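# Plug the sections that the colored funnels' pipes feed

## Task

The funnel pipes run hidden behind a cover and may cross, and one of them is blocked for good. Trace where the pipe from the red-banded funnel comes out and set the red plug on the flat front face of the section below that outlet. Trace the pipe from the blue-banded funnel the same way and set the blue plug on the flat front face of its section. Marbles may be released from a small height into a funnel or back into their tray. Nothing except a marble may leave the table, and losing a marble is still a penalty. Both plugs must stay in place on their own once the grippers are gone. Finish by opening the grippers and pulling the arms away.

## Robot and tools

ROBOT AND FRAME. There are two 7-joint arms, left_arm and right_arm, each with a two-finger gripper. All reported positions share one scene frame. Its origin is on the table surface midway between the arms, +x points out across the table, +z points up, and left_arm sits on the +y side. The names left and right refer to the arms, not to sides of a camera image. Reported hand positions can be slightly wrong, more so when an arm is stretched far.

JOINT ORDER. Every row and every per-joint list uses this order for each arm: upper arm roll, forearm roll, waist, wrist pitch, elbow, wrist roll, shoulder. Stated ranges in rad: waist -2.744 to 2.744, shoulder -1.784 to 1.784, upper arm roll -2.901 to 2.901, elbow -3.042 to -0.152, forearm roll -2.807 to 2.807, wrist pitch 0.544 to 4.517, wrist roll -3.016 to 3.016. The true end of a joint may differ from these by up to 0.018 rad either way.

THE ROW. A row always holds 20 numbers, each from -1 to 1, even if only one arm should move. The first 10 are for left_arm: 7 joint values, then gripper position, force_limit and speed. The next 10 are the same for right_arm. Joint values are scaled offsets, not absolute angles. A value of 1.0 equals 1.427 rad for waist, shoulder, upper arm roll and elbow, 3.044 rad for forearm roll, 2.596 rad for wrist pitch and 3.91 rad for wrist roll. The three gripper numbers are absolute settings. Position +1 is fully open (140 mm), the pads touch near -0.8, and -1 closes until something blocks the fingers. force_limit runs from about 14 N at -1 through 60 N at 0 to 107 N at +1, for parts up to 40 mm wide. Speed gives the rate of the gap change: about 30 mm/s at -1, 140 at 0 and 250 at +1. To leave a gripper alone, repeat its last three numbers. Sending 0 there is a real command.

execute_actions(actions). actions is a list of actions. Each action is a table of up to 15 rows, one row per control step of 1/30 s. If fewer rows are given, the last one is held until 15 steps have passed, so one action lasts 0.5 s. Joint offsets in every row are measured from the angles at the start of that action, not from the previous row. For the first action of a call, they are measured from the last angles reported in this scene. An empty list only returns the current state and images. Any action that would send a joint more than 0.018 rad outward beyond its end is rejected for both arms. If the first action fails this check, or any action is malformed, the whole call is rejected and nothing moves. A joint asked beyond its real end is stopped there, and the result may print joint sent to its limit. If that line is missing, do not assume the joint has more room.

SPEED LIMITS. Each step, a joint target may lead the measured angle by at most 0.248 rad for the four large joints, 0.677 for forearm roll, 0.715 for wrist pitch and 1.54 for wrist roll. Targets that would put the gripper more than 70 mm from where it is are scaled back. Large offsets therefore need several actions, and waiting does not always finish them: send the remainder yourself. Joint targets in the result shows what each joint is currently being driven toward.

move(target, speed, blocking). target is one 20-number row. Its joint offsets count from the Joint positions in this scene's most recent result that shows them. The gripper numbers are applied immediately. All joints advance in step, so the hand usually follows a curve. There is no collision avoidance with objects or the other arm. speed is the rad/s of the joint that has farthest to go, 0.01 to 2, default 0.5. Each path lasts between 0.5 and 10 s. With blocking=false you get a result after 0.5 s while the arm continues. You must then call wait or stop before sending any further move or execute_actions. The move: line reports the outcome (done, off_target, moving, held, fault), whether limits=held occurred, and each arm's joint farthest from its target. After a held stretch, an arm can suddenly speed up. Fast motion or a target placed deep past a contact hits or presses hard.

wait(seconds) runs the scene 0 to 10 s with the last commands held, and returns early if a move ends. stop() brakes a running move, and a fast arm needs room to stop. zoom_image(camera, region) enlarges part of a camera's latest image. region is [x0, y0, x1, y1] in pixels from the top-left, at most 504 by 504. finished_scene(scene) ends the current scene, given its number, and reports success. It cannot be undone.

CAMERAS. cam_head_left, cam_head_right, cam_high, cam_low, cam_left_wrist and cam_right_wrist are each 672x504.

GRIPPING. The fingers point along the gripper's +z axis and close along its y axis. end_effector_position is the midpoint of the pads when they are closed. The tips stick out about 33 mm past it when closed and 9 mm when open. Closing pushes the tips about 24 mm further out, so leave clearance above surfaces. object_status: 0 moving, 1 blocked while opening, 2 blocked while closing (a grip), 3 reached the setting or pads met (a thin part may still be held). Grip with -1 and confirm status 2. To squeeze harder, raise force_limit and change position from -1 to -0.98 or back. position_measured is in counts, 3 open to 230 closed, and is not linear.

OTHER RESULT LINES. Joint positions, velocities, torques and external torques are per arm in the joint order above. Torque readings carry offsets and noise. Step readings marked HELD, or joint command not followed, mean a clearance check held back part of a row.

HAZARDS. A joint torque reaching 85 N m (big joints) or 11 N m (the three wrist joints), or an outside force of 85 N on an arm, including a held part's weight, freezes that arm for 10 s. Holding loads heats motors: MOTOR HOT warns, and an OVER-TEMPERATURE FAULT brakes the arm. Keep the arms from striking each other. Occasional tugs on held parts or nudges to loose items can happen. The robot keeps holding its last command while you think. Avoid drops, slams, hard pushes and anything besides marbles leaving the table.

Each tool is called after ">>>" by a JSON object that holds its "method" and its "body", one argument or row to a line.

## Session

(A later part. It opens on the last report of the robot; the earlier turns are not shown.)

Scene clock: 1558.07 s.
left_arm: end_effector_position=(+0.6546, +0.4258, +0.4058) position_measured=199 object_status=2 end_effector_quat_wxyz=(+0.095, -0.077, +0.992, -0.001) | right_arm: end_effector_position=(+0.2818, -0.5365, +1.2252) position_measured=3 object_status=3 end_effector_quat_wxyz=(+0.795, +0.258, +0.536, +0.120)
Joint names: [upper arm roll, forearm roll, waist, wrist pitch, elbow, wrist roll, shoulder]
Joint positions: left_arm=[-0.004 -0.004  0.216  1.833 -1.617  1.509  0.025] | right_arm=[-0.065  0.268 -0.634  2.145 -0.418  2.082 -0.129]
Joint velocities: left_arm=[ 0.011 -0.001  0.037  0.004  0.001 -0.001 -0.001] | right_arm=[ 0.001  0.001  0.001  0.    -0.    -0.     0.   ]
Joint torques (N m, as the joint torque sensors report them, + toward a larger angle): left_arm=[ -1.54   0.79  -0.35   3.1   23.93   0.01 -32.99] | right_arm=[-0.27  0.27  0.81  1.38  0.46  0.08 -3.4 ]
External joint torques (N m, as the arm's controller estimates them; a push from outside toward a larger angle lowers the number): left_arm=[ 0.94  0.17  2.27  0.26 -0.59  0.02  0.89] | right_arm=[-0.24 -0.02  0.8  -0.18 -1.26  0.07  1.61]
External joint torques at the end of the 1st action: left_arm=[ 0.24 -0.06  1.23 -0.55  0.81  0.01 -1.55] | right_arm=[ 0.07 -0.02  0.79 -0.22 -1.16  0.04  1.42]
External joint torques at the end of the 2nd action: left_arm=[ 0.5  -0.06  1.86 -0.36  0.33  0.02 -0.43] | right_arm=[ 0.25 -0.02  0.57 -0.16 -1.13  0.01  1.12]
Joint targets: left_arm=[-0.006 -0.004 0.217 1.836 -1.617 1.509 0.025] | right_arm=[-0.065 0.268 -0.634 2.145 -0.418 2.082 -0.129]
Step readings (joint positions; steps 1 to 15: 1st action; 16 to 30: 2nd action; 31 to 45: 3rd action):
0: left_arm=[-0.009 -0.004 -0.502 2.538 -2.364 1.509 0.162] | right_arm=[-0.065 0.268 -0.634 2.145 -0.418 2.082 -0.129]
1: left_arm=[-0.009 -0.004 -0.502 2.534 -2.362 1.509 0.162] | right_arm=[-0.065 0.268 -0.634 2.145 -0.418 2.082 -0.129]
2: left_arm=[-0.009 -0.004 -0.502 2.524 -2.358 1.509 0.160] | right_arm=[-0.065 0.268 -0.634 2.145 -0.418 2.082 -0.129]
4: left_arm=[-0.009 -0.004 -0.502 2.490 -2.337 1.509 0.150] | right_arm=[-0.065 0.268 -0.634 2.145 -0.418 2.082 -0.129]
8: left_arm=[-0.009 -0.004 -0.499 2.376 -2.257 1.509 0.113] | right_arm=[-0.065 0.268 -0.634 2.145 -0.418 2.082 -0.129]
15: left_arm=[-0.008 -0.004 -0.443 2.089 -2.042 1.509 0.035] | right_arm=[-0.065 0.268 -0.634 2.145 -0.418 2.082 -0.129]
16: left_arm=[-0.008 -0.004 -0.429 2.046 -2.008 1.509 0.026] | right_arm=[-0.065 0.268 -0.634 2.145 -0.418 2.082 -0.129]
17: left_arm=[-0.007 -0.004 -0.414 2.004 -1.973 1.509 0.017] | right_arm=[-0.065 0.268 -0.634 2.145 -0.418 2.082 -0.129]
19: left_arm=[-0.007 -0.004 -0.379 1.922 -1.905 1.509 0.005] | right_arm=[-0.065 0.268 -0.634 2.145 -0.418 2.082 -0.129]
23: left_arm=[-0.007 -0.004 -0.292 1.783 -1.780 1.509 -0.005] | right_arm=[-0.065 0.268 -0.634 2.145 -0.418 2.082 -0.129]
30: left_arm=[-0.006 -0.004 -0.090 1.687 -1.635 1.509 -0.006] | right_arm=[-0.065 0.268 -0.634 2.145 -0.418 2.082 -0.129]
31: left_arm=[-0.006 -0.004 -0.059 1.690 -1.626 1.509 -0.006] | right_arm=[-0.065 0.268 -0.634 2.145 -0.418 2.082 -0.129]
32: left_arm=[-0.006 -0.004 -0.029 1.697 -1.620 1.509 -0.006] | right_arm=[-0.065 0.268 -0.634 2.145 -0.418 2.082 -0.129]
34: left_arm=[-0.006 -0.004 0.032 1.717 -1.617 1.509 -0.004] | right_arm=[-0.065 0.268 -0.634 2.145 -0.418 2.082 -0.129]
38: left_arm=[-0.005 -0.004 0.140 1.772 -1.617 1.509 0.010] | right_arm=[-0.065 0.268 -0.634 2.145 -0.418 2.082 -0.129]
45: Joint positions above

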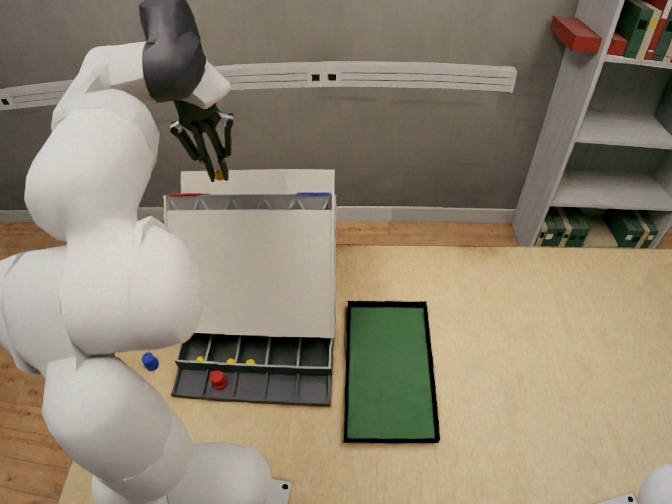

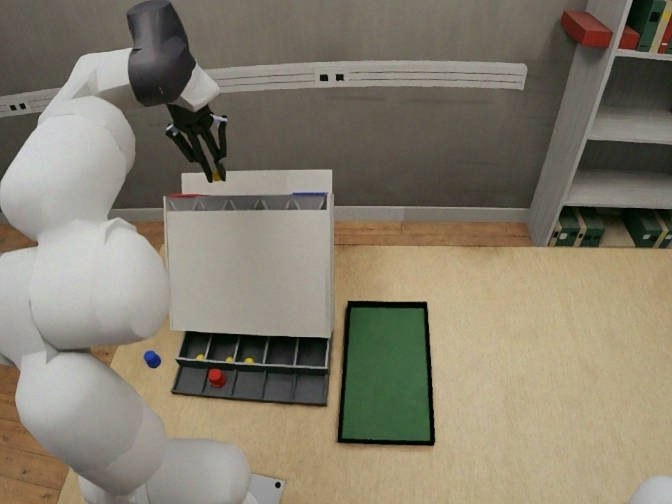

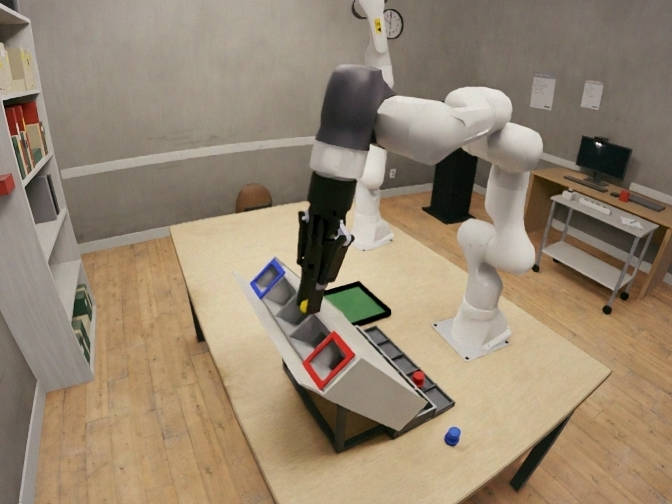

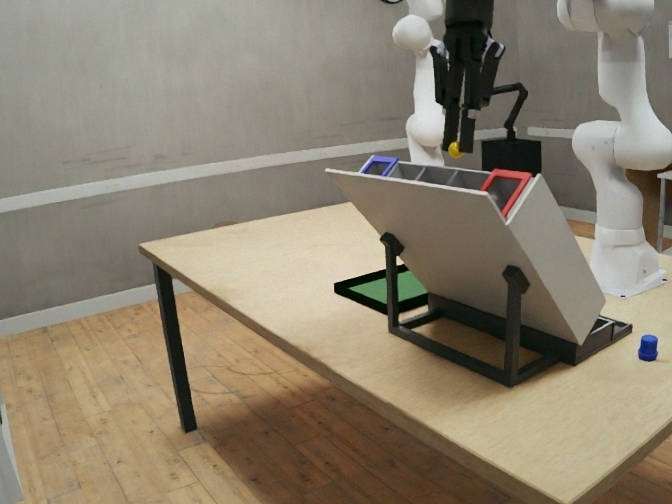

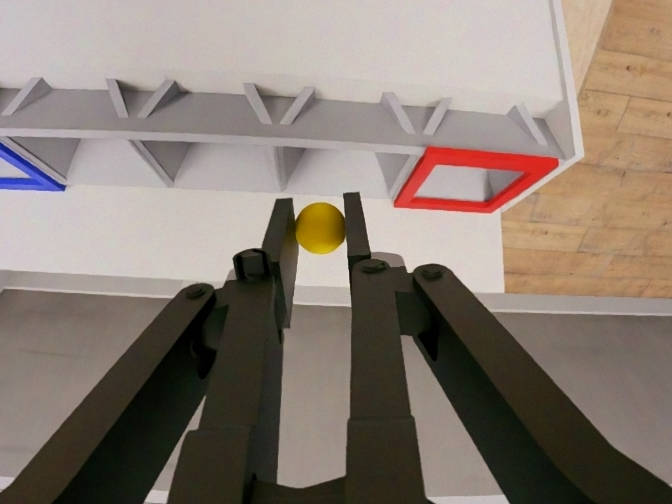

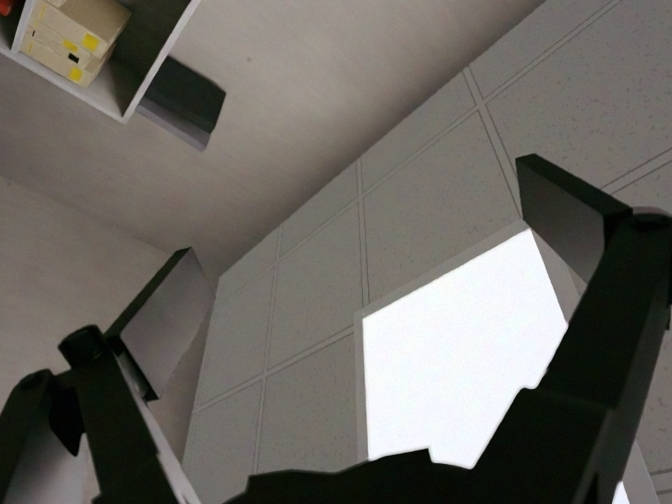

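>>> {"method": "execute_actions", "body": {
  "actions": []
}}

Scene clock: 1560.57 s.
left_arm: end_effector_position=(+0.6549, +0.4257, +0.4060) position_measured=199 object_status=2 end_effector_quat_wxyz=(+0.096, -0.077, +0.992, -0.001) | right_arm: end_effector_position=(+0.2818, -0.5365, +1.2252) position_measured=3 object_status=3 end_effector_quat_wxyz=(+0.795, +0.258, +0.536, +0.120)
Joint names: [upper arm roll, forearm roll, waist, wrist pitch, elbow, wrist roll, shoulder]
Joint positions: left_arm=[-0.005 -0.004  0.217  1.834 -1.617  1.509  0.025] | right_arm=[-0.065  0.268 -0.634  2.145 -0.418  2.082 -0.129]
Joint velocities: left_arm=[ 0.001 -0.    -0.    -0.     0.    -0.    -0.001] | right_arm=[ 0.001 -0.     0.001  0.    -0.    -0.    -0.   ]
Joint torques (N m, as the joint torque sensors report them, + toward a larger angle): left_arm=[ -0.93   0.73   0.8    3.22  24.11   0.04 -32.58] | right_arm=[-0.06  0.29  0.74  1.39  0.63 -0.01 -4.04]
External joint torques (N m, as the arm's controller estimates them; a push from outside toward a larger angle lowers the number): left_arm=[-0.96 -0.08  0.8   0.39 -0.19  0.04  0.33] | right_arm=[-0.03  0.    0.74 -0.17 -1.09 -0.01  0.99]
Joint targets: left_arm=[-0.006 -0.004 0.217 1.836 -1.617 1.509 0.025] | right_arm=[-0.065 0.268 -0.634 2.145 -0.418 2.082 -0.129]

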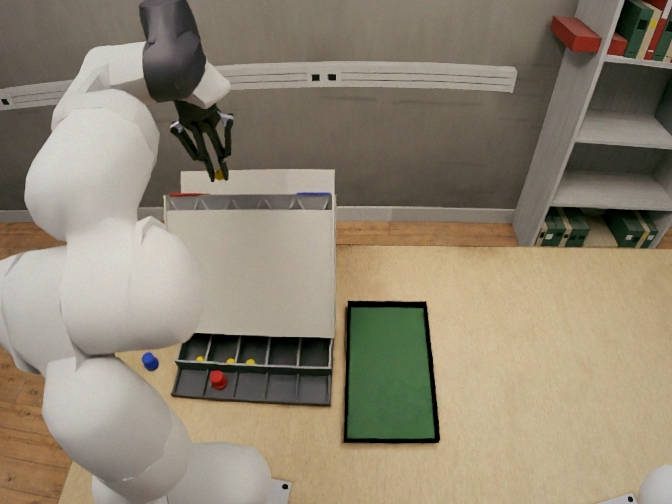

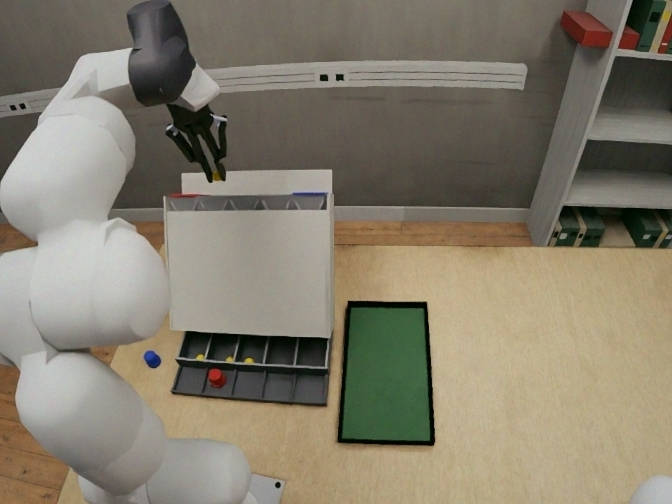

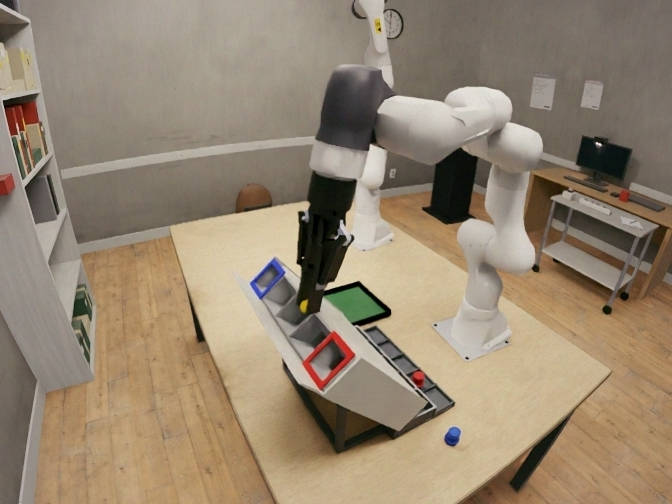

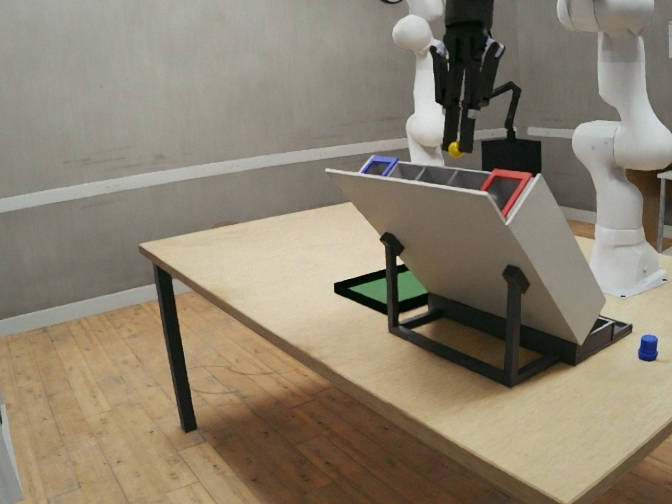

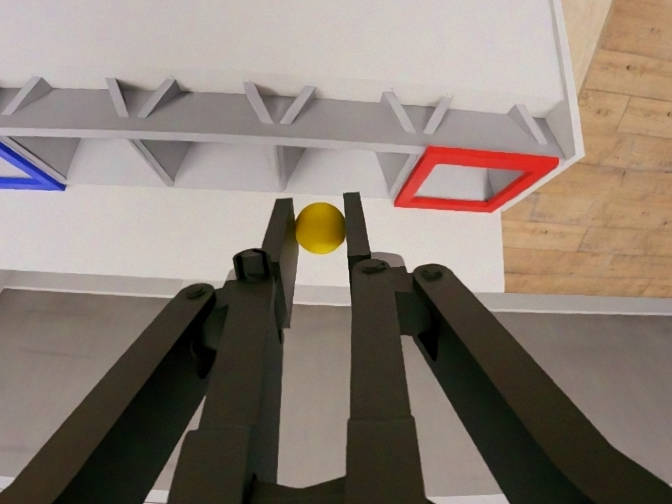

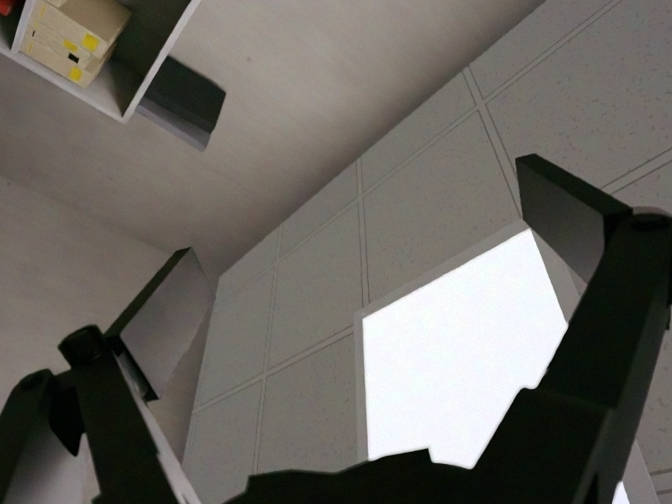

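>>> {"method": "execute_actions", "body": {
  "actions": [
    [[-0.0005,0,0,0,0,0,0,-0.35,0,0.3,0,0,0,0,0,0,0,1,0,0],[-0.0005,0,0,0,0,0,0,-0.35,0,0.3,0,0,0,0,0,0,0,1,0,0],[0,0,0,0,0,0,-0.0088,-0.35,0,0.3,0,0,0,0,0,0,0,1,0,0],[0.002,0,0.0105,0,0,0,-0.0174,-0.35,0,0.3,0,0,0,0,0,0,0,1,0,0],[0.004,0,0.0218,0,0,0,-0.0244,-0.35,0,0.3,0,0,0,0,0,0,0,1,0,0],[0.004,0,0.0339,0,0,0,-0.0317,-0.35,0,0.3,0,0,0,0,0,0,0,1,0,0],[0.004,0,0.0486,0,0,0,-0.0392,-0.35,0,0.3,0,0,0,0,0,0,0,1,0,0],[0.004,0,0.0658,0,0,0,-0.0466,-0.35,0,0.3,0,0,0,0,0,0,0,1,0,0],[0.004,0,0.0857,0,-0.0109,0,-0.0519,-0.35,0,0.3,0,0,0,0,0,0,0,1,0,0],[0.002,0,0.1064,0,-0.0243,0,-0.0569,-0.35,0,0.3,0,0,0,0,0,0,0,1,0,0],[0,0,0.1227,0,-0.0372,0,-0.0617,-0.35,0,0.3,0,0,0,0,0,0,0,1,0,0],[0,0,0.1409,0,-0.0520,0,-0.0659,-0.35,0,0.3,0,0,0,0,0,0,0,1,0,0],[0,0,0.1591,0,-0.0689,0,-0.0685,-0.35,0,0.3,0,0,0,0,0,0,0,1,0,0],[0,0,0.1773,0,-0.0875,0,-0.0692,-0.35,0,0.3,0,0,0,0,0,0,0,1,0,0],[0,0,0.1955,0,-0.1079,0,-0.0680,-0.35,0,0.3,0,0,0,0,0,0,0,1,0,0]],
    [[-0.001,0,0.0585,0.0081,-0.0647,0,0.0029,-0.35,0,0.3,0,0,0,0,0,0,0,1,0,0],[-0.0018,0,0.0739,0.0189,-0.0879,0,0.0025,-0.35,0,0.3,0,0,0,0,0,0,0,1,0,0],[-0.0018,0,0.0893,0.0308,-0.1124,0,0.0022,-0.35,0,0.3,0,0,0,0,0,0,0,1,0,0],[-0.0018,0,0.1039,0.0436,-0.1381,0,0.0018,-0.35,0,0.3,0,0,0,0,0,0,0,1,0,0],[-0.0018,0,0.1178,0.0573,-0.1645,0,0.0015,-0.35,0,0.3,0,0,0,0,0,0,0,1,0,0],[-0.0018,0,0.1309,0.0716,-0.1917,0,0.0011,-0.35,0,0.3,0,0,0,0,0,0,0,1,0,0],[-0.0018,0,0.1433,0.0865,-0.2194,0,0.0008,-0.35,0,0.3,0,0,0,0,0,0,0,1,0,0],[-0.0018,0,0.1549,0.1018,-0.2475,0,0.0004,-0.35,0,0.3,0,0,0,0,0,0,0,1,0,0],[-0.0018,0,0.1658,0.1175,-0.2759,0,0,-0.1,0,0.3,0,0,0,0,0,0,0,1,0,0],[-0.0018,0,0.1759,0.1333,-0.3043,0,-0.0003,-0.1,0,0.3,0,0,0,0,0,0,0,1,0,0],[-0.0018,0,0.1853,0.1492,-0.3326,0,-0.0007,-0.1,0,0.3,0,0,0,0,0,0,0,1,0,0],[-0.0018,0,0.1939,0.1650,-0.3607,0,-0.001,-0.1,0,0.3,0,0,0,0,0,0,0,1,0,0],[-0.0018,0,0.2017,0.1805,-0.3883,0,-0.001,-0.1,0,0.3,0,0,0,0,0,0,0,1,0,0],[-0.0018,0,0.2088,0.1958,-0.4153,0,-0.001,-0.1,0,0.3,0,0,0,0,0,0,0,1,0,0],[-0.0018,0,0.2151,0.2106,-0.4416,0,-0.0005,-0.1,0,0.3,0,0,0,0,0,0,0,1,0,0]],
    [[-0.0015,0,0.0222,0.0813,-0.0871,0,0.0041,-0.1,0,0.3,0,0,0,0,0,0,0,1,0,0],[-0.0015,0,0.0270,0.0949,-0.1113,0,0.0074,-0.1,0,0.3,0,0,0,0,0,0,0,1,0,0],[-0.0015,0,0.0310,0.1076,-0.1341,0,0.0098,-0.1,0,0.3,0,0,0,0,0,0,0,1,0,0],[-0.0015,0,0.0343,0.1193,-0.1554,0,0.0124,-0.1,0,0.3,0,0,0,0,0,0,0,1,0,0],[-0.0015,0,0.0368,0.1300,-0.1752,0,0.0151,-0.1,0,0.3,0,0,0,0,0,0,0,1,0,0],[-0.0015,0,0.0386,0.1394,-0.1932,0,0.0179,-0.1,0,0.3,0,0,0,0,0,0,0,1,0,0],[-0.0012,0,0.0396,0.1475,-0.2093,0,0.0208,-0.1,0,0.3,0,0,0,0,0,0,0,1,0,0],[-0.0008,0,0.0398,0.1541,-0.2233,0,0.0236,-0.1,0,0.3,0,0,0,0,0,0,0,1,0,0],[-0.0004,0,0.0393,0.1590,-0.2351,0,0.0262,-0.1,0,0.3,0,0,0,0,0,0,0,1,0,0],[0,0,0.0388,0.1623,-0.2443,0,0.0283,-1,0,-0.2,0,0,0,0,0,0,0,1,0,0],[0,0,0.0388,0.1637,-0.2510,0,0.0301,-1,0,-0.2,0,0,0,0,0,0,0,1,0,0],[0,0,0.0388,0.1631,-0.2549,0,0.0312,-1,0,-0.2,0,0,0,0,0,0,0,1,0,0],[0,0,0.0388,0.1603,-0.2560,0,0.0316,-1,0,-0.2,0,0,0,0,0,0,0,1,0,0],[0,0,0.0388,0.1554,-0.2539,0,0.0317,-1,0,-0.2,0,0,0,0,0,0,0,1,0,0],[0,0,0.0388,0.1443,-0.2497,0,0.0316,-1,0,-0.2,0,0,0,0,0,0,0,1,0,0]]
  ]
}}

Scene clock: 1682.07 s.
left_arm: end_effector_position=(+0.3779, +0.6320, +0.0520) position_measured=172 object_status=0 end_effector_quat_wxyz=(-0.001, -0.349, +0.937, -0.001) | right_arm: end_effector_position=(+0.2818, -0.5365, +1.2252) position_measured=3 object_status=3 end_effector_quat_wxyz=(+0.795, +0.258, +0.536, +0.120)
Joint names: [upper arm roll, forearm roll, waist, wrist pitch, elbow, wrist roll, shoulder]
Joint positions: left_arm=[-0.004 -0.004  0.773  2.577 -2.609  1.509 -0.03 ] | right_arm=[-0.065  0.268 -0.634  2.145 -0.418  2.082 -0.129]
Joint velocities: left_arm=[ 0.    -0.     0.     0.008 -0.02   0.     0.017] | right_arm=[ 0.001  0.     0.001  0.001 -0.001  0.001  0.001]
Joint torques (N m, as the joint torque sensors report them, + toward a larger angle): left_arm=[ -0.29   0.44   1.89   3.38  19.75  -0.03 -26.26] | right_arm=[ 0.11  0.28  0.88  1.39  0.48  0.01 -3.97]
External joint torques (N m, as the arm's controller estimates them; a push from outside toward a larger angle lowers the number): left_arm=[-0.24 -0.04  1.91  0.48 -1.55 -0.03  1.89] | right_arm=[ 0.13  0.    0.87 -0.16 -1.19  0.    0.95]
External joint torques at the end of the 1st action: left_arm=[ 0.8   0.08  1.78 -0.04 -0.99 -0.01 -1.47] | right_arm=[ 0.03 -0.01  0.47 -0.17 -1.21 -0.02  1.38]
External joint torques at the end of the 2nd action: left_arm=[-0.71 -0.05  2.14  0.62 -0.93  0.02  1.12] | right_arm=[ 0.14  0.01  1.01 -0.16 -0.97  0.08  1.14]
Joint targets: left_arm=[-0.004 -0.004 0.775 2.583 -2.608 1.509 -0.031] | right_arm=[-0.065 0.268 -0.634 2.145 -0.418 2.082 -0.129]
Step readings (joint positions; steps 1 to 15: 1st action; 16 to 30: 2nd action; 31 to 45: 3rd action):
0: left_arm=[-0.005 -0.004 0.217 1.834 -1.617 1.509 0.025] | right_arm=[-0.065 0.268 -0.634 2.145 -0.418 2.082 -0.129]
1: left_arm=[-0.005 -0.004 0.217 1.834 -1.617 1.509 0.025] | right_arm=[-0.065 0.268 -0.634 2.145 -0.418 2.082 -0.129]
2: left_arm=[-0.005 -0.004 0.217 1.834 -1.617 1.509 0.025] | right_arm=[-0.065 0.268 -0.634 2.145 -0.418 2.082 -0.129]
4: left_arm=[-0.005 -0.004 0.218 1.834 -1.618 1.509 0.021] | right_arm=[-0.065 0.268 -0.634 2.145 -0.418 2.082 -0.129]
8: left_arm=[-0.007 -0.004 0.262 1.834 -1.619 1.509 -0.011] | right_arm=[-0.065 0.268 -0.634 2.145 -0.418 2.082 -0.129]
15: left_arm=[-0.004 -0.004 0.437 1.837 -1.708 1.509 -0.077] | right_arm=[-0.065 0.268 -0.634 2.145 -0.418 2.082 -0.129]
16: left_arm=[-0.004 -0.004 0.463 1.840 -1.733 1.509 -0.079] | right_arm=[-0.065 0.268 -0.634 2.145 -0.418 2.082 -0.129]
17: left_arm=[-0.005 -0.004 0.488 1.848 -1.761 1.509 -0.080] | right_arm=[-0.065 0.268 -0.634 2.145 -0.418 2.082 -0.129]
19: left_arm=[-0.005 -0.004 0.535 1.875 -1.827 1.509 -0.079] | right_arm=[-0.065 0.268 -0.634 2.145 -0.418 2.082 -0.129]
23: left_arm=[-0.005 -0.004 0.618 1.969 -1.975 1.509 -0.077] | right_arm=[-0.065 0.268 -0.634 2.145 -0.418 2.082 -0.129]
30: left_arm=[-0.004 -0.004 0.720 2.208 -2.252 1.509 -0.076] | right_arm=[-0.065 0.268 -0.634 2.145 -0.418 2.082 -0.129]
31: left_arm=[-0.004 -0.004 0.730 2.245 -2.291 1.509 -0.076] | right_arm=[-0.065 0.268 -0.634 2.145 -0.418 2.082 -0.129]
32: left_arm=[-0.004 -0.004 0.739 2.282 -2.328 1.509 -0.074] | right_arm=[-0.065 0.268 -0.634 2.145 -0.418 2.082 -0.129]
34: left_arm=[-0.004 -0.004 0.754 2.353 -2.399 1.509 -0.067] | right_arm=[-0.065 0.268 -0.634 2.145 -0.418 2.082 -0.129]
38: left_arm=[-0.004 -0.004 0.771 2.476 -2.517 1.509 -0.050] | right_arm=[-0.065 0.268 -0.634 2.145 -0.418 2.082 -0.129]
45: Joint positions above

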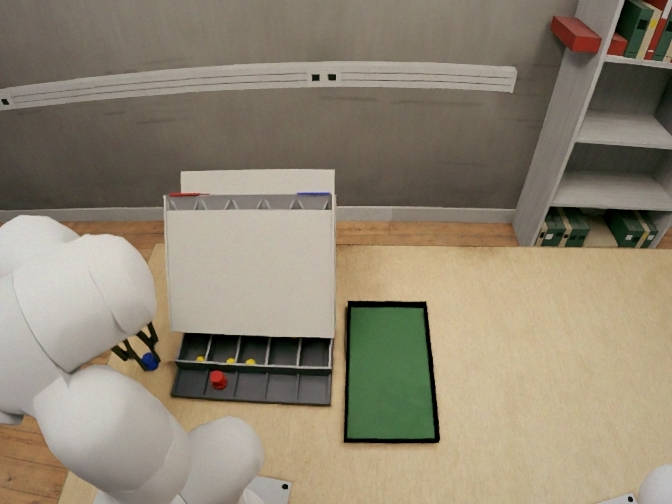

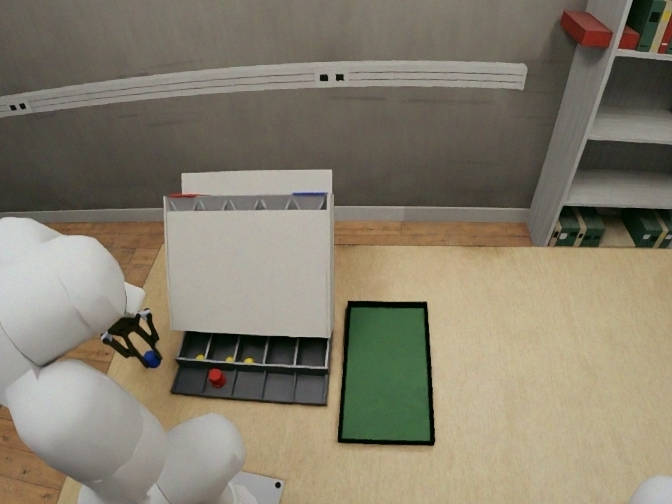

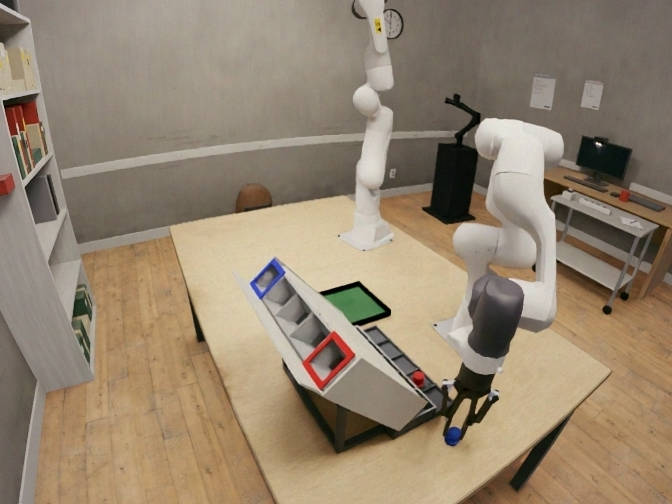

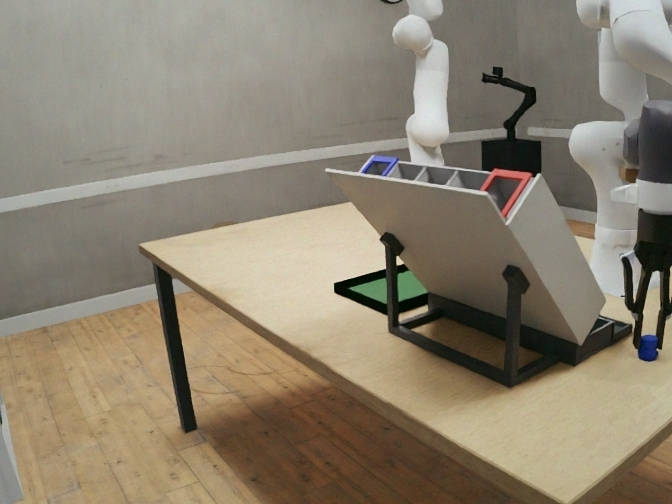

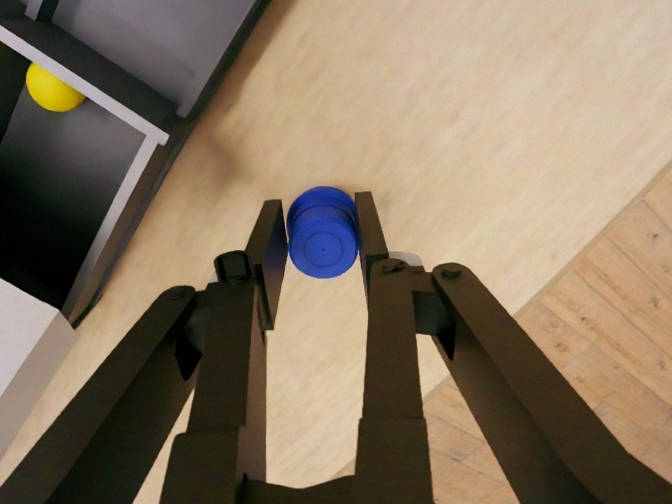

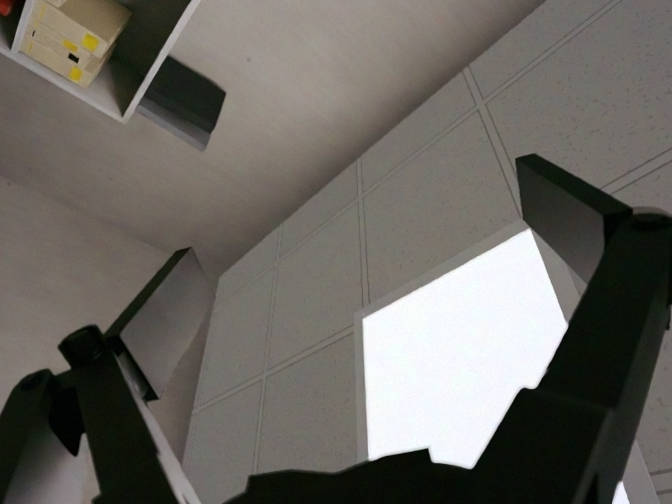

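>>> {"method": "execute_actions", "body": {
  "actions": []
}}

Scene clock: 1700.93 s.
left_arm: end_effector_position=(+0.3790, +0.6329, +0.0525) position_measured=192 object_status=2 end_effector_quat_wxyz=(+0.002, -0.349, +0.937, -0.001) | right_arm: end_effector_position=(+0.2818, -0.5365, +1.2252) position_measured=3 object_status=3 end_effector_quat_wxyz=(+0.795, +0.258, +0.536, +0.120)
Joint names: [upper arm roll, forearm roll, waist, wrist pitch, elbow, wrist roll, shoulder]
Joint positions: left_arm=[-0.004 -0.004  0.773  2.581 -2.609  1.509 -0.031] | right_arm=[-0.065  0.268 -0.634  2.145 -0.418  2.082 -0.129]
Joint velocities: left_arm=[ 0.002  0.    -0.001  0.    -0.001  0.001  0.001] | right_arm=[-0.     0.    -0.     0.    -0.001 -0.    -0.   ]
Joint torques (N m, as the joint torque sensors report them, + toward a larger angle): left_arm=[ -0.87   0.43   1.02   2.78  19.4    0.05 -25.75] | right_arm=[-0.05  0.28  0.64  1.43  0.45 -0.01 -3.94]
External joint torques (N m, as the arm's controller estimates them; a push from outside toward a larger angle lowers the number): left_arm=[-0.85  0.    1.01  0.38  0.81  0.05 -0.47] | right_arm=[-0.01  0.    0.65 -0.14 -1.32 -0.02  1.18]
Joint targets: left_arm=[-0.004 -0.004 0.775 2.583 -2.608 1.509 -0.031] | right_arm=[-0.065 0.268 -0.634 2.145 -0.418 2.082 -0.129]

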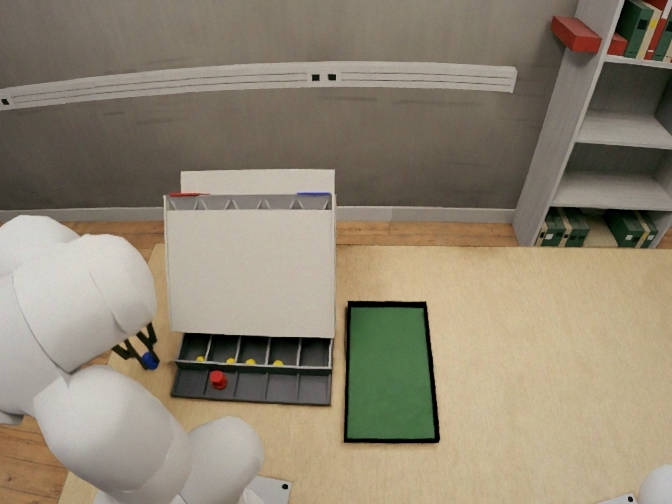

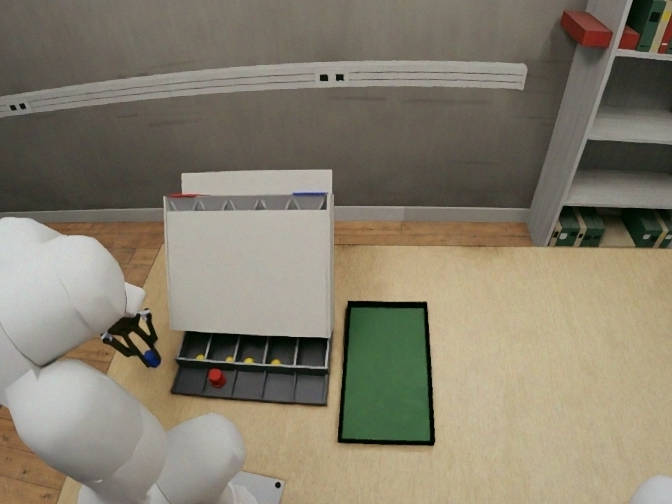

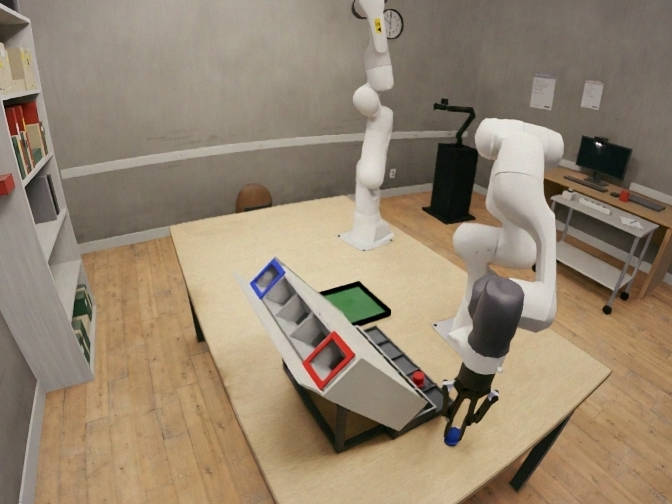

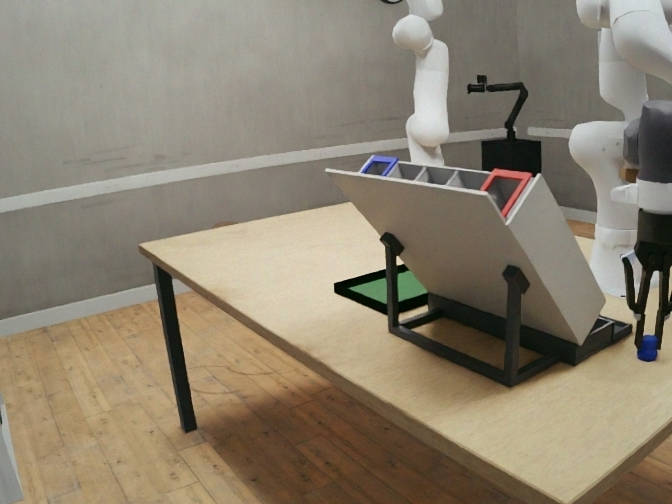

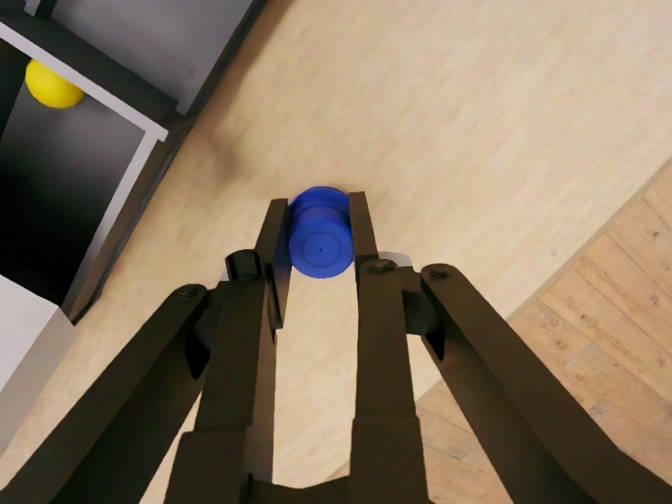

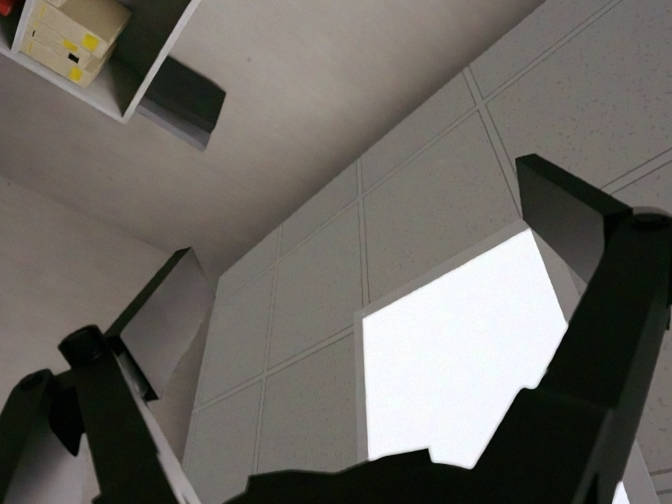

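>>> {"method": "zoom_image", "body": {
  "camera": "cam_head_right",
  "region": [130, 320, 350, 420]
}}

Region (130, 320, 350, 420) of cam_head_right's 672x504 image, scaled by 2.291, with more detail than that image has; it fills the top 229 rows of this view, and the rest is white.

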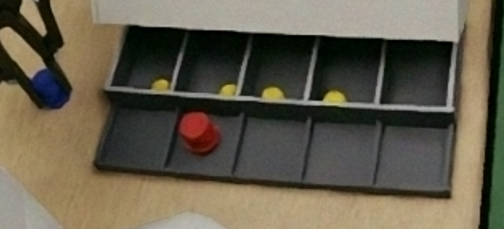

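>>> {"method": "execute_actions", "body": {
  "actions": [
    [[0,0,0,-0.013,0.0005,0,-0.0267,-1,0,-0.2,0,0,0,0,0,0,0,1,0,0],[0,0,0,-0.032,0.0005,0,-0.0484,-1,0,-0.2,0,0,0,0,0,0,0,1,0,0],[0,0,0,-0.0517,-0.002,0,-0.0694,-1,0,-0.2,0,0,0,0,0,0,0,1,0,0],[0,0,0,-0.0629,-0.0161,0,-0.0925,-1,0,-0.2,0,0,0,0,0,0,0,1,0,0],[-0.002,0,-0.003,-0.0713,-0.0291,0,-0.1196,-1,0,-0.2,0,0,0,0,0,0,0,1,0,0],[-0.004,0,-0.0165,-0.0787,-0.0438,0,-0.149,-1,0,-0.2,0,0,0,0,0,0,0,1,0,0],[-0.0053,0,-0.0318,-0.0854,-0.06,0,-0.1789,-1,0,-0.2,0,0,0,0,0,0,0,1,0,0],[-0.005,0,-0.048,-0.0914,-0.0771,0,-0.2087,-1,0,-0.2,0,0,0,0,0,0,0,1,0,0],[-0.0046,0,-0.067,-0.0963,-0.0947,0,-0.2377,-1,0,-0.2,0,0,0,0,0,0,0,1,0,0],[-0.0042,0,-0.0887,-0.1002,-0.1121,0,-0.265,-1,0,-0.2,0,0,0,0,0,0,0,1,0,0],[-0.0039,0,-0.1126,-0.1028,-0.1294,0,-0.2903,-1,0,-0.2,0,0,0,0,0,0,0,1,0,0],[-0.0035,0,-0.1386,-0.1043,-0.1455,0,-0.3124,-1,0,-0.2,0,0,0,0,0,0,0,1,0,0],[-0.0032,0,-0.1665,-0.1043,-0.1597,0,-0.331,-1,0,-0.2,0,0,0,0,0,0,0,1,0,0],[-0.0028,0,-0.196,-0.1029,-0.1717,0,-0.3452,-1,0,-0.2,0,0,0,0,0,0,0,1,0,0],[-0.0025,0,-0.2268,-0.0999,-0.1809,0,-0.3541,-1,0,-0.2,0,0,0,0,0,0,0,1,0,0]],
    [[-0.0021,0,-0.0975,-0.001,-0.0353,0,-0.0355,-1,0,-0.2,0,0,0,0,0,0,0,1,0,0],[-0.0018,0,-0.1305,0.002,-0.0373,0,-0.0322,-1,0,-0.2,0,0,0,0,0,0,0,1,0,0],[-0.0014,0,-0.1641,0.0021,-0.0351,0,-0.0275,-1,0,-0.2,0,0,0,0,0,0,0,1,0,0],[-0.0011,0,-0.1981,0.0021,-0.029,0,-0.0275,-1,0,-0.2,0,0,0,0,0,0,0,1,0,0],[-0.0007,0,-0.2323,0.0021,-0.028,0,-0.0271,-1,0,-0.2,0,0,0,0,0,0,0,1,0,0],[-0.0004,0,-0.2665,0.0021,-0.028,0,-0.0271,-1,0,-0.2,0,0,0,0,0,0,0,1,0,0],[0,0,-0.3005,0.0021,-0.028,0,-0.0271,-1,0,-0.2,0,0,0,0,0,0,0,1,0,0],[0.0004,0,-0.3338,0.0021,-0.028,0,-0.0271,-1,0,-0.2,0,0,0,0,0,0,0,1,0,0],[0.0007,0,-0.3665,0.0021,-0.028,0,-0.0271,-1,0,-0.2,0,0,0,0,0,0,0,1,0,0],[0.0011,0,-0.3982,0.0021,-0.028,0,-0.0271,-1,0,-0.2,0,0,0,0,0,0,0,1,0,0],[0.0014,0,-0.4287,0.0021,-0.028,0,-0.0271,-1,0,-0.2,0,0,0,0,0,0,0,1,0,0],[0.0018,0,-0.4577,0.0021,-0.028,0,-0.0271,-1,0,-0.2,0,0,0,0,0,0,0,1,0,0],[0.0021,0,-0.485,0.0021,-0.028,0,-0.0271,-1,0,-0.2,0,0,0,0,0,0,0,1,0,0],[0.0025,0,-0.5104,0.0021,-0.028,0,-0.0271,-1,0,-0.2,0,0,0,0,0,0,0,1,0,0],[0.0028,0,-0.5337,0.0021,-0.028,0,-0.0271,-1,0,-0.2,0,0,0,0,0,0,0,1,0,0]],
    [[0.0032,0,-0.0765,0.0115,-0.0075,0,0.0179,-1,0,-0.2,0,0,0,0,0,0,0,1,0,0],[0.0035,0,-0.0947,0.0262,-0.012,0,0.031,-1,0,-0.2,0,0,0,0,0,0,0,1,0,0],[0.0039,0,-0.1101,0.0409,-0.0158,0,0.0433,-1,0,-0.2,0,0,0,0,0,0,0,1,0,0],[0.0042,0,-0.1223,0.0554,-0.0199,0,0.0566,-1,0,-0.2,0,0,0,0,0,0,0,1,0,0],[0.0046,0,-0.1312,0.0692,-0.0242,0,0.0704,-1,0,-0.2,0,0,0,0,0,0,0,1,0,0],[0.005,0,-0.1366,0.0821,-0.0284,0,0.0841,-1,0,-0.2,0,0,0,0,0,0,0,1,0,0],[0.0053,0,-0.1381,0.0934,-0.0329,0,0.0971,-1,0,-0.2,0,0,0,0,0,0,0,1,0,0],[0.004,0,-0.1368,0.1016,-0.037,0,0.109,-1,0,-0.2,0,0,0,0,0,0,0,1,0,0],[0.001,0,-0.1349,0.1075,-0.04,0,0.119,-1,0,-0.2,0,0,0,0,0,0,0,1,0,0],[0,0,-0.1349,0.1108,-0.0423,0,0.1267,-1,0,-0.2,0,0,0,0,0,0,0,1,0,0],[0,0,-0.1349,0.111,-0.0437,0,0.1315,-1,0,-0.2,0,0,0,0,0,0,0,1,0,0],[0,0,-0.1349,0.1077,-0.0439,0,0.1327,-1,0,-0.2,0,0,0,0,0,0,0,1,0,0],[0,0,-0.1349,0.1004,-0.0428,0,0.1307,-1,0,-0.2,0,0,0,0,0,0,0,1,0,0],[0,0,-0.1349,0.0938,-0.0402,0,0.1298,-1,0,-0.2,0,0,0,0,0,0,0,1,0,0],[0,0,-0.1349,0.0938,-0.0402,0,0.1298,-1,0,-0.2,0,0,0,0,0,0,0,1,0,0]]
  ]
}}

Scene clock: 1822.43 s.
left_arm: end_effector_position=(+0.3328, +0.2216, +0.0596) position_measured=192 object_status=2 end_effector_quat_wxyz=(+0.003, +0.194, +0.981, -0.001) | right_arm: end_effector_position=(+0.2818, -0.5365, +1.2252) position_measured=3 object_status=3 end_effector_quat_wxyz=(+0.795, +0.258, +0.536, +0.120)
Joint names: [upper arm roll, forearm roll, waist, wrist pitch, elbow, wrist roll, shoulder]
Joint positions: left_arm=[-0.005 -0.004 -0.331  2.584 -2.921  1.509 -0.342] | right_arm=[-0.065  0.268 -0.634  2.145 -0.418  2.082 -0.129]
Joint velocities: left_arm=[-0.001  0.001 -0.003  0.057  0.001 -0.001  0.016] | right_arm=[-0.001 -0.001  0.001 -0.     0.001  0.    -0.001]
Joint torques (N m, as the joint torque sensors report them, + toward a larger angle): left_arm=[ -0.86   0.42  -0.67   2.95  20.04  -0.07 -14.51] | right_arm=[-0.04  0.28  0.79  1.39  0.71  0.04 -3.99]
External joint torques (N m, as the arm's controller estimates them; a push from outside toward a larger angle lowers the number): left_arm=[-0.63  0.   -0.71  0.42  0.54 -0.07  0.95] | right_arm=[ 0.   -0.01  0.8  -0.2  -1.16  0.03  1.31]
External joint torques at the end of the 1st action: left_arm=[-0.7  -0.07 -1.32 -0.47 -1.08  0.02 -0.87] | right_arm=[-0.06 -0.01  0.94 -0.15 -1.22  0.04  0.82]
External joint torques at the end of the 2nd action: left_arm=[-0.64 -0.02 -1.72  0.35 -0.22 -0.05 -1.79] | right_arm=[ 0.16 -0.02  0.7  -0.16 -1.32  0.06  0.58]
Joint targets: left_arm=[-0.006 -0.004 -0.334 2.597 -2.919 1.509 -0.340] | right_arm=[-0.065 0.268 -0.634 2.145 -0.418 2.082 -0.129]
Step readings (joint positions; steps 1 to 15: 1st action; 16 to 30: 2nd action; 31 to 45: 3rd action):
0: left_arm=[-0.004 -0.004 0.773 2.581 -2.609 1.509 -0.031] | right_arm=[-0.065 0.268 -0.634 2.145 -0.418 2.082 -0.129]
1: left_arm=[-0.004 -0.004 0.773 2.575 -2.610 1.509 -0.035] | right_arm=[-0.065 0.268 -0.634 2.145 -0.418 2.082 -0.129]
2: left_arm=[-0.004 -0.004 0.773 2.562 -2.611 1.509 -0.048] | right_arm=[-0.065 0.268 -0.634 2.145 -0.418 2.082 -0.129]
4: left_arm=[-0.004 -0.004 0.773 2.521 -2.617 1.509 -0.095] | right_arm=[-0.065 0.268 -0.634 2.145 -0.418 2.082 -0.129]
8: left_arm=[-0.005 -0.004 0.746 2.439 -2.672 1.509 -0.240] | right_arm=[-0.065 0.268 -0.634 2.145 -0.418 2.082 -0.129]
15: left_arm=[-0.008 -0.004 0.538 2.349 -2.823 1.509 -0.489] | right_arm=[-0.065 0.268 -0.634 2.145 -0.418 2.082 -0.129]
16: left_arm=[-0.008 -0.004 0.496 2.348 -2.839 1.509 -0.508] | right_arm=[-0.065 0.268 -0.634 2.145 -0.418 2.082 -0.129]
17: left_arm=[-0.008 -0.004 0.451 2.349 -2.850 1.509 -0.519] | right_arm=[-0.065 0.268 -0.634 2.145 -0.418 2.082 -0.129]
19: left_arm=[-0.009 -0.004 0.359 2.350 -2.861 1.509 -0.525] | right_arm=[-0.065 0.268 -0.634 2.145 -0.418 2.082 -0.129]
23: left_arm=[-0.008 -0.004 0.167 2.352 -2.861 1.509 -0.525] | right_arm=[-0.065 0.268 -0.634 2.145 -0.418 2.082 -0.129]
30: left_arm=[-0.006 -0.004 -0.141 2.353 -2.861 1.509 -0.525] | right_arm=[-0.065 0.268 -0.634 2.145 -0.418 2.082 -0.129]
31: left_arm=[-0.006 -0.004 -0.176 2.358 -2.862 1.509 -0.522] | right_arm=[-0.065 0.268 -0.634 2.145 -0.418 2.082 -0.129]
32: left_arm=[-0.005 -0.004 -0.208 2.369 -2.864 1.509 -0.513] | right_arm=[-0.065 0.268 -0.634 2.145 -0.418 2.082 -0.129]
34: left_arm=[-0.004 -0.004 -0.263 2.404 -2.873 1.509 -0.485] | right_arm=[-0.065 0.268 -0.634 2.145 -0.418 2.082 -0.129]
38: left_arm=[-0.003 -0.004 -0.322 2.500 -2.898 1.509 -0.411] | right_arm=[-0.065 0.268 -0.634 2.145 -0.418 2.082 -0.129]
45: Joint positions above

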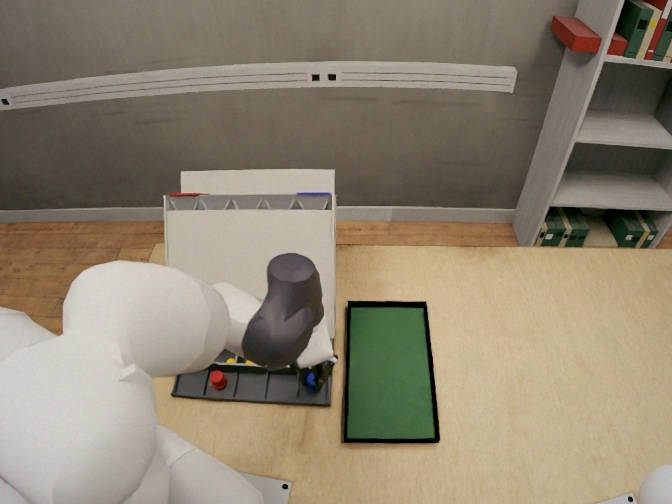

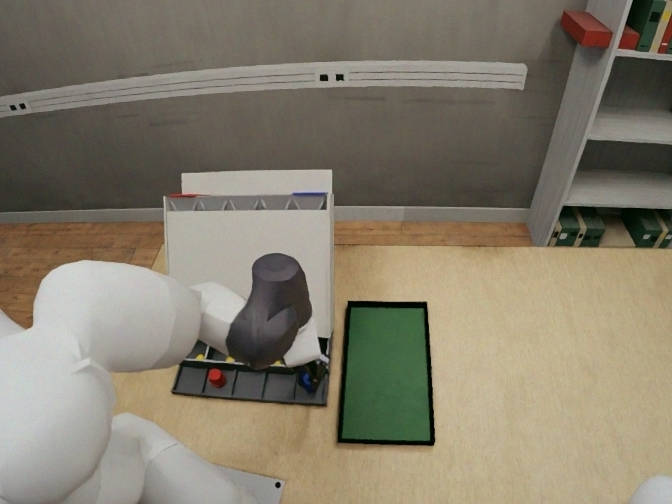

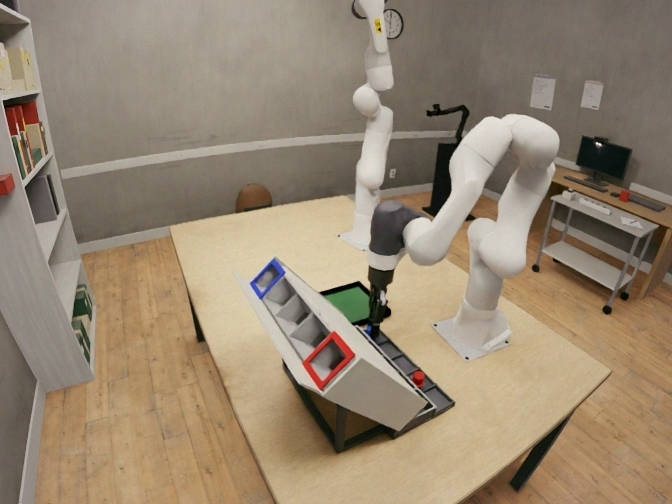

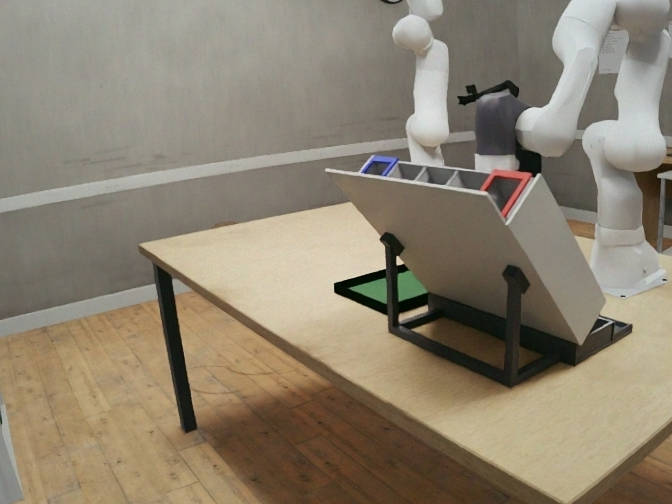

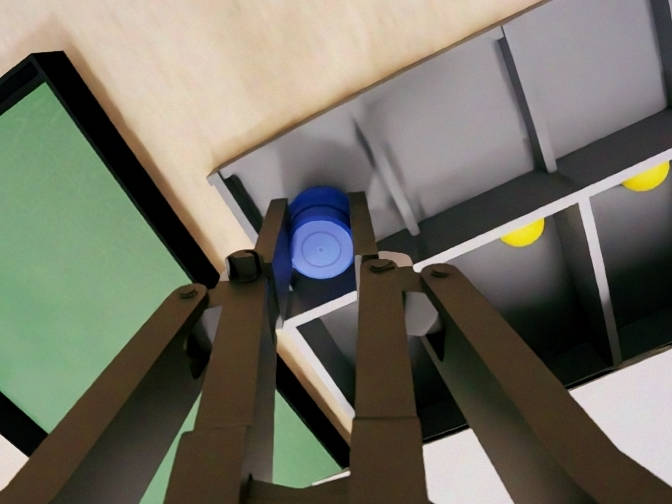

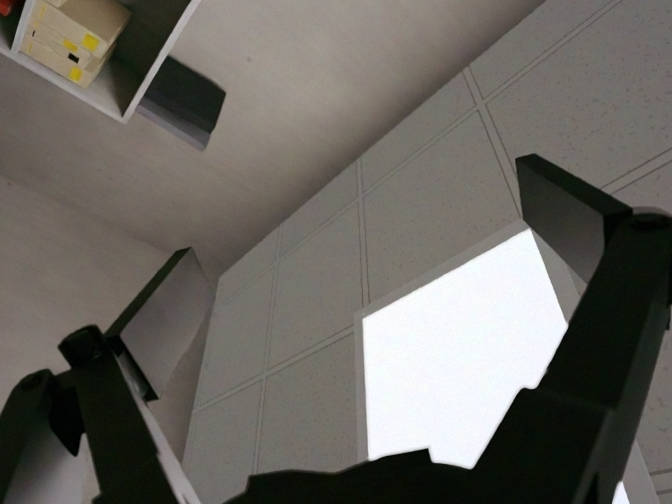

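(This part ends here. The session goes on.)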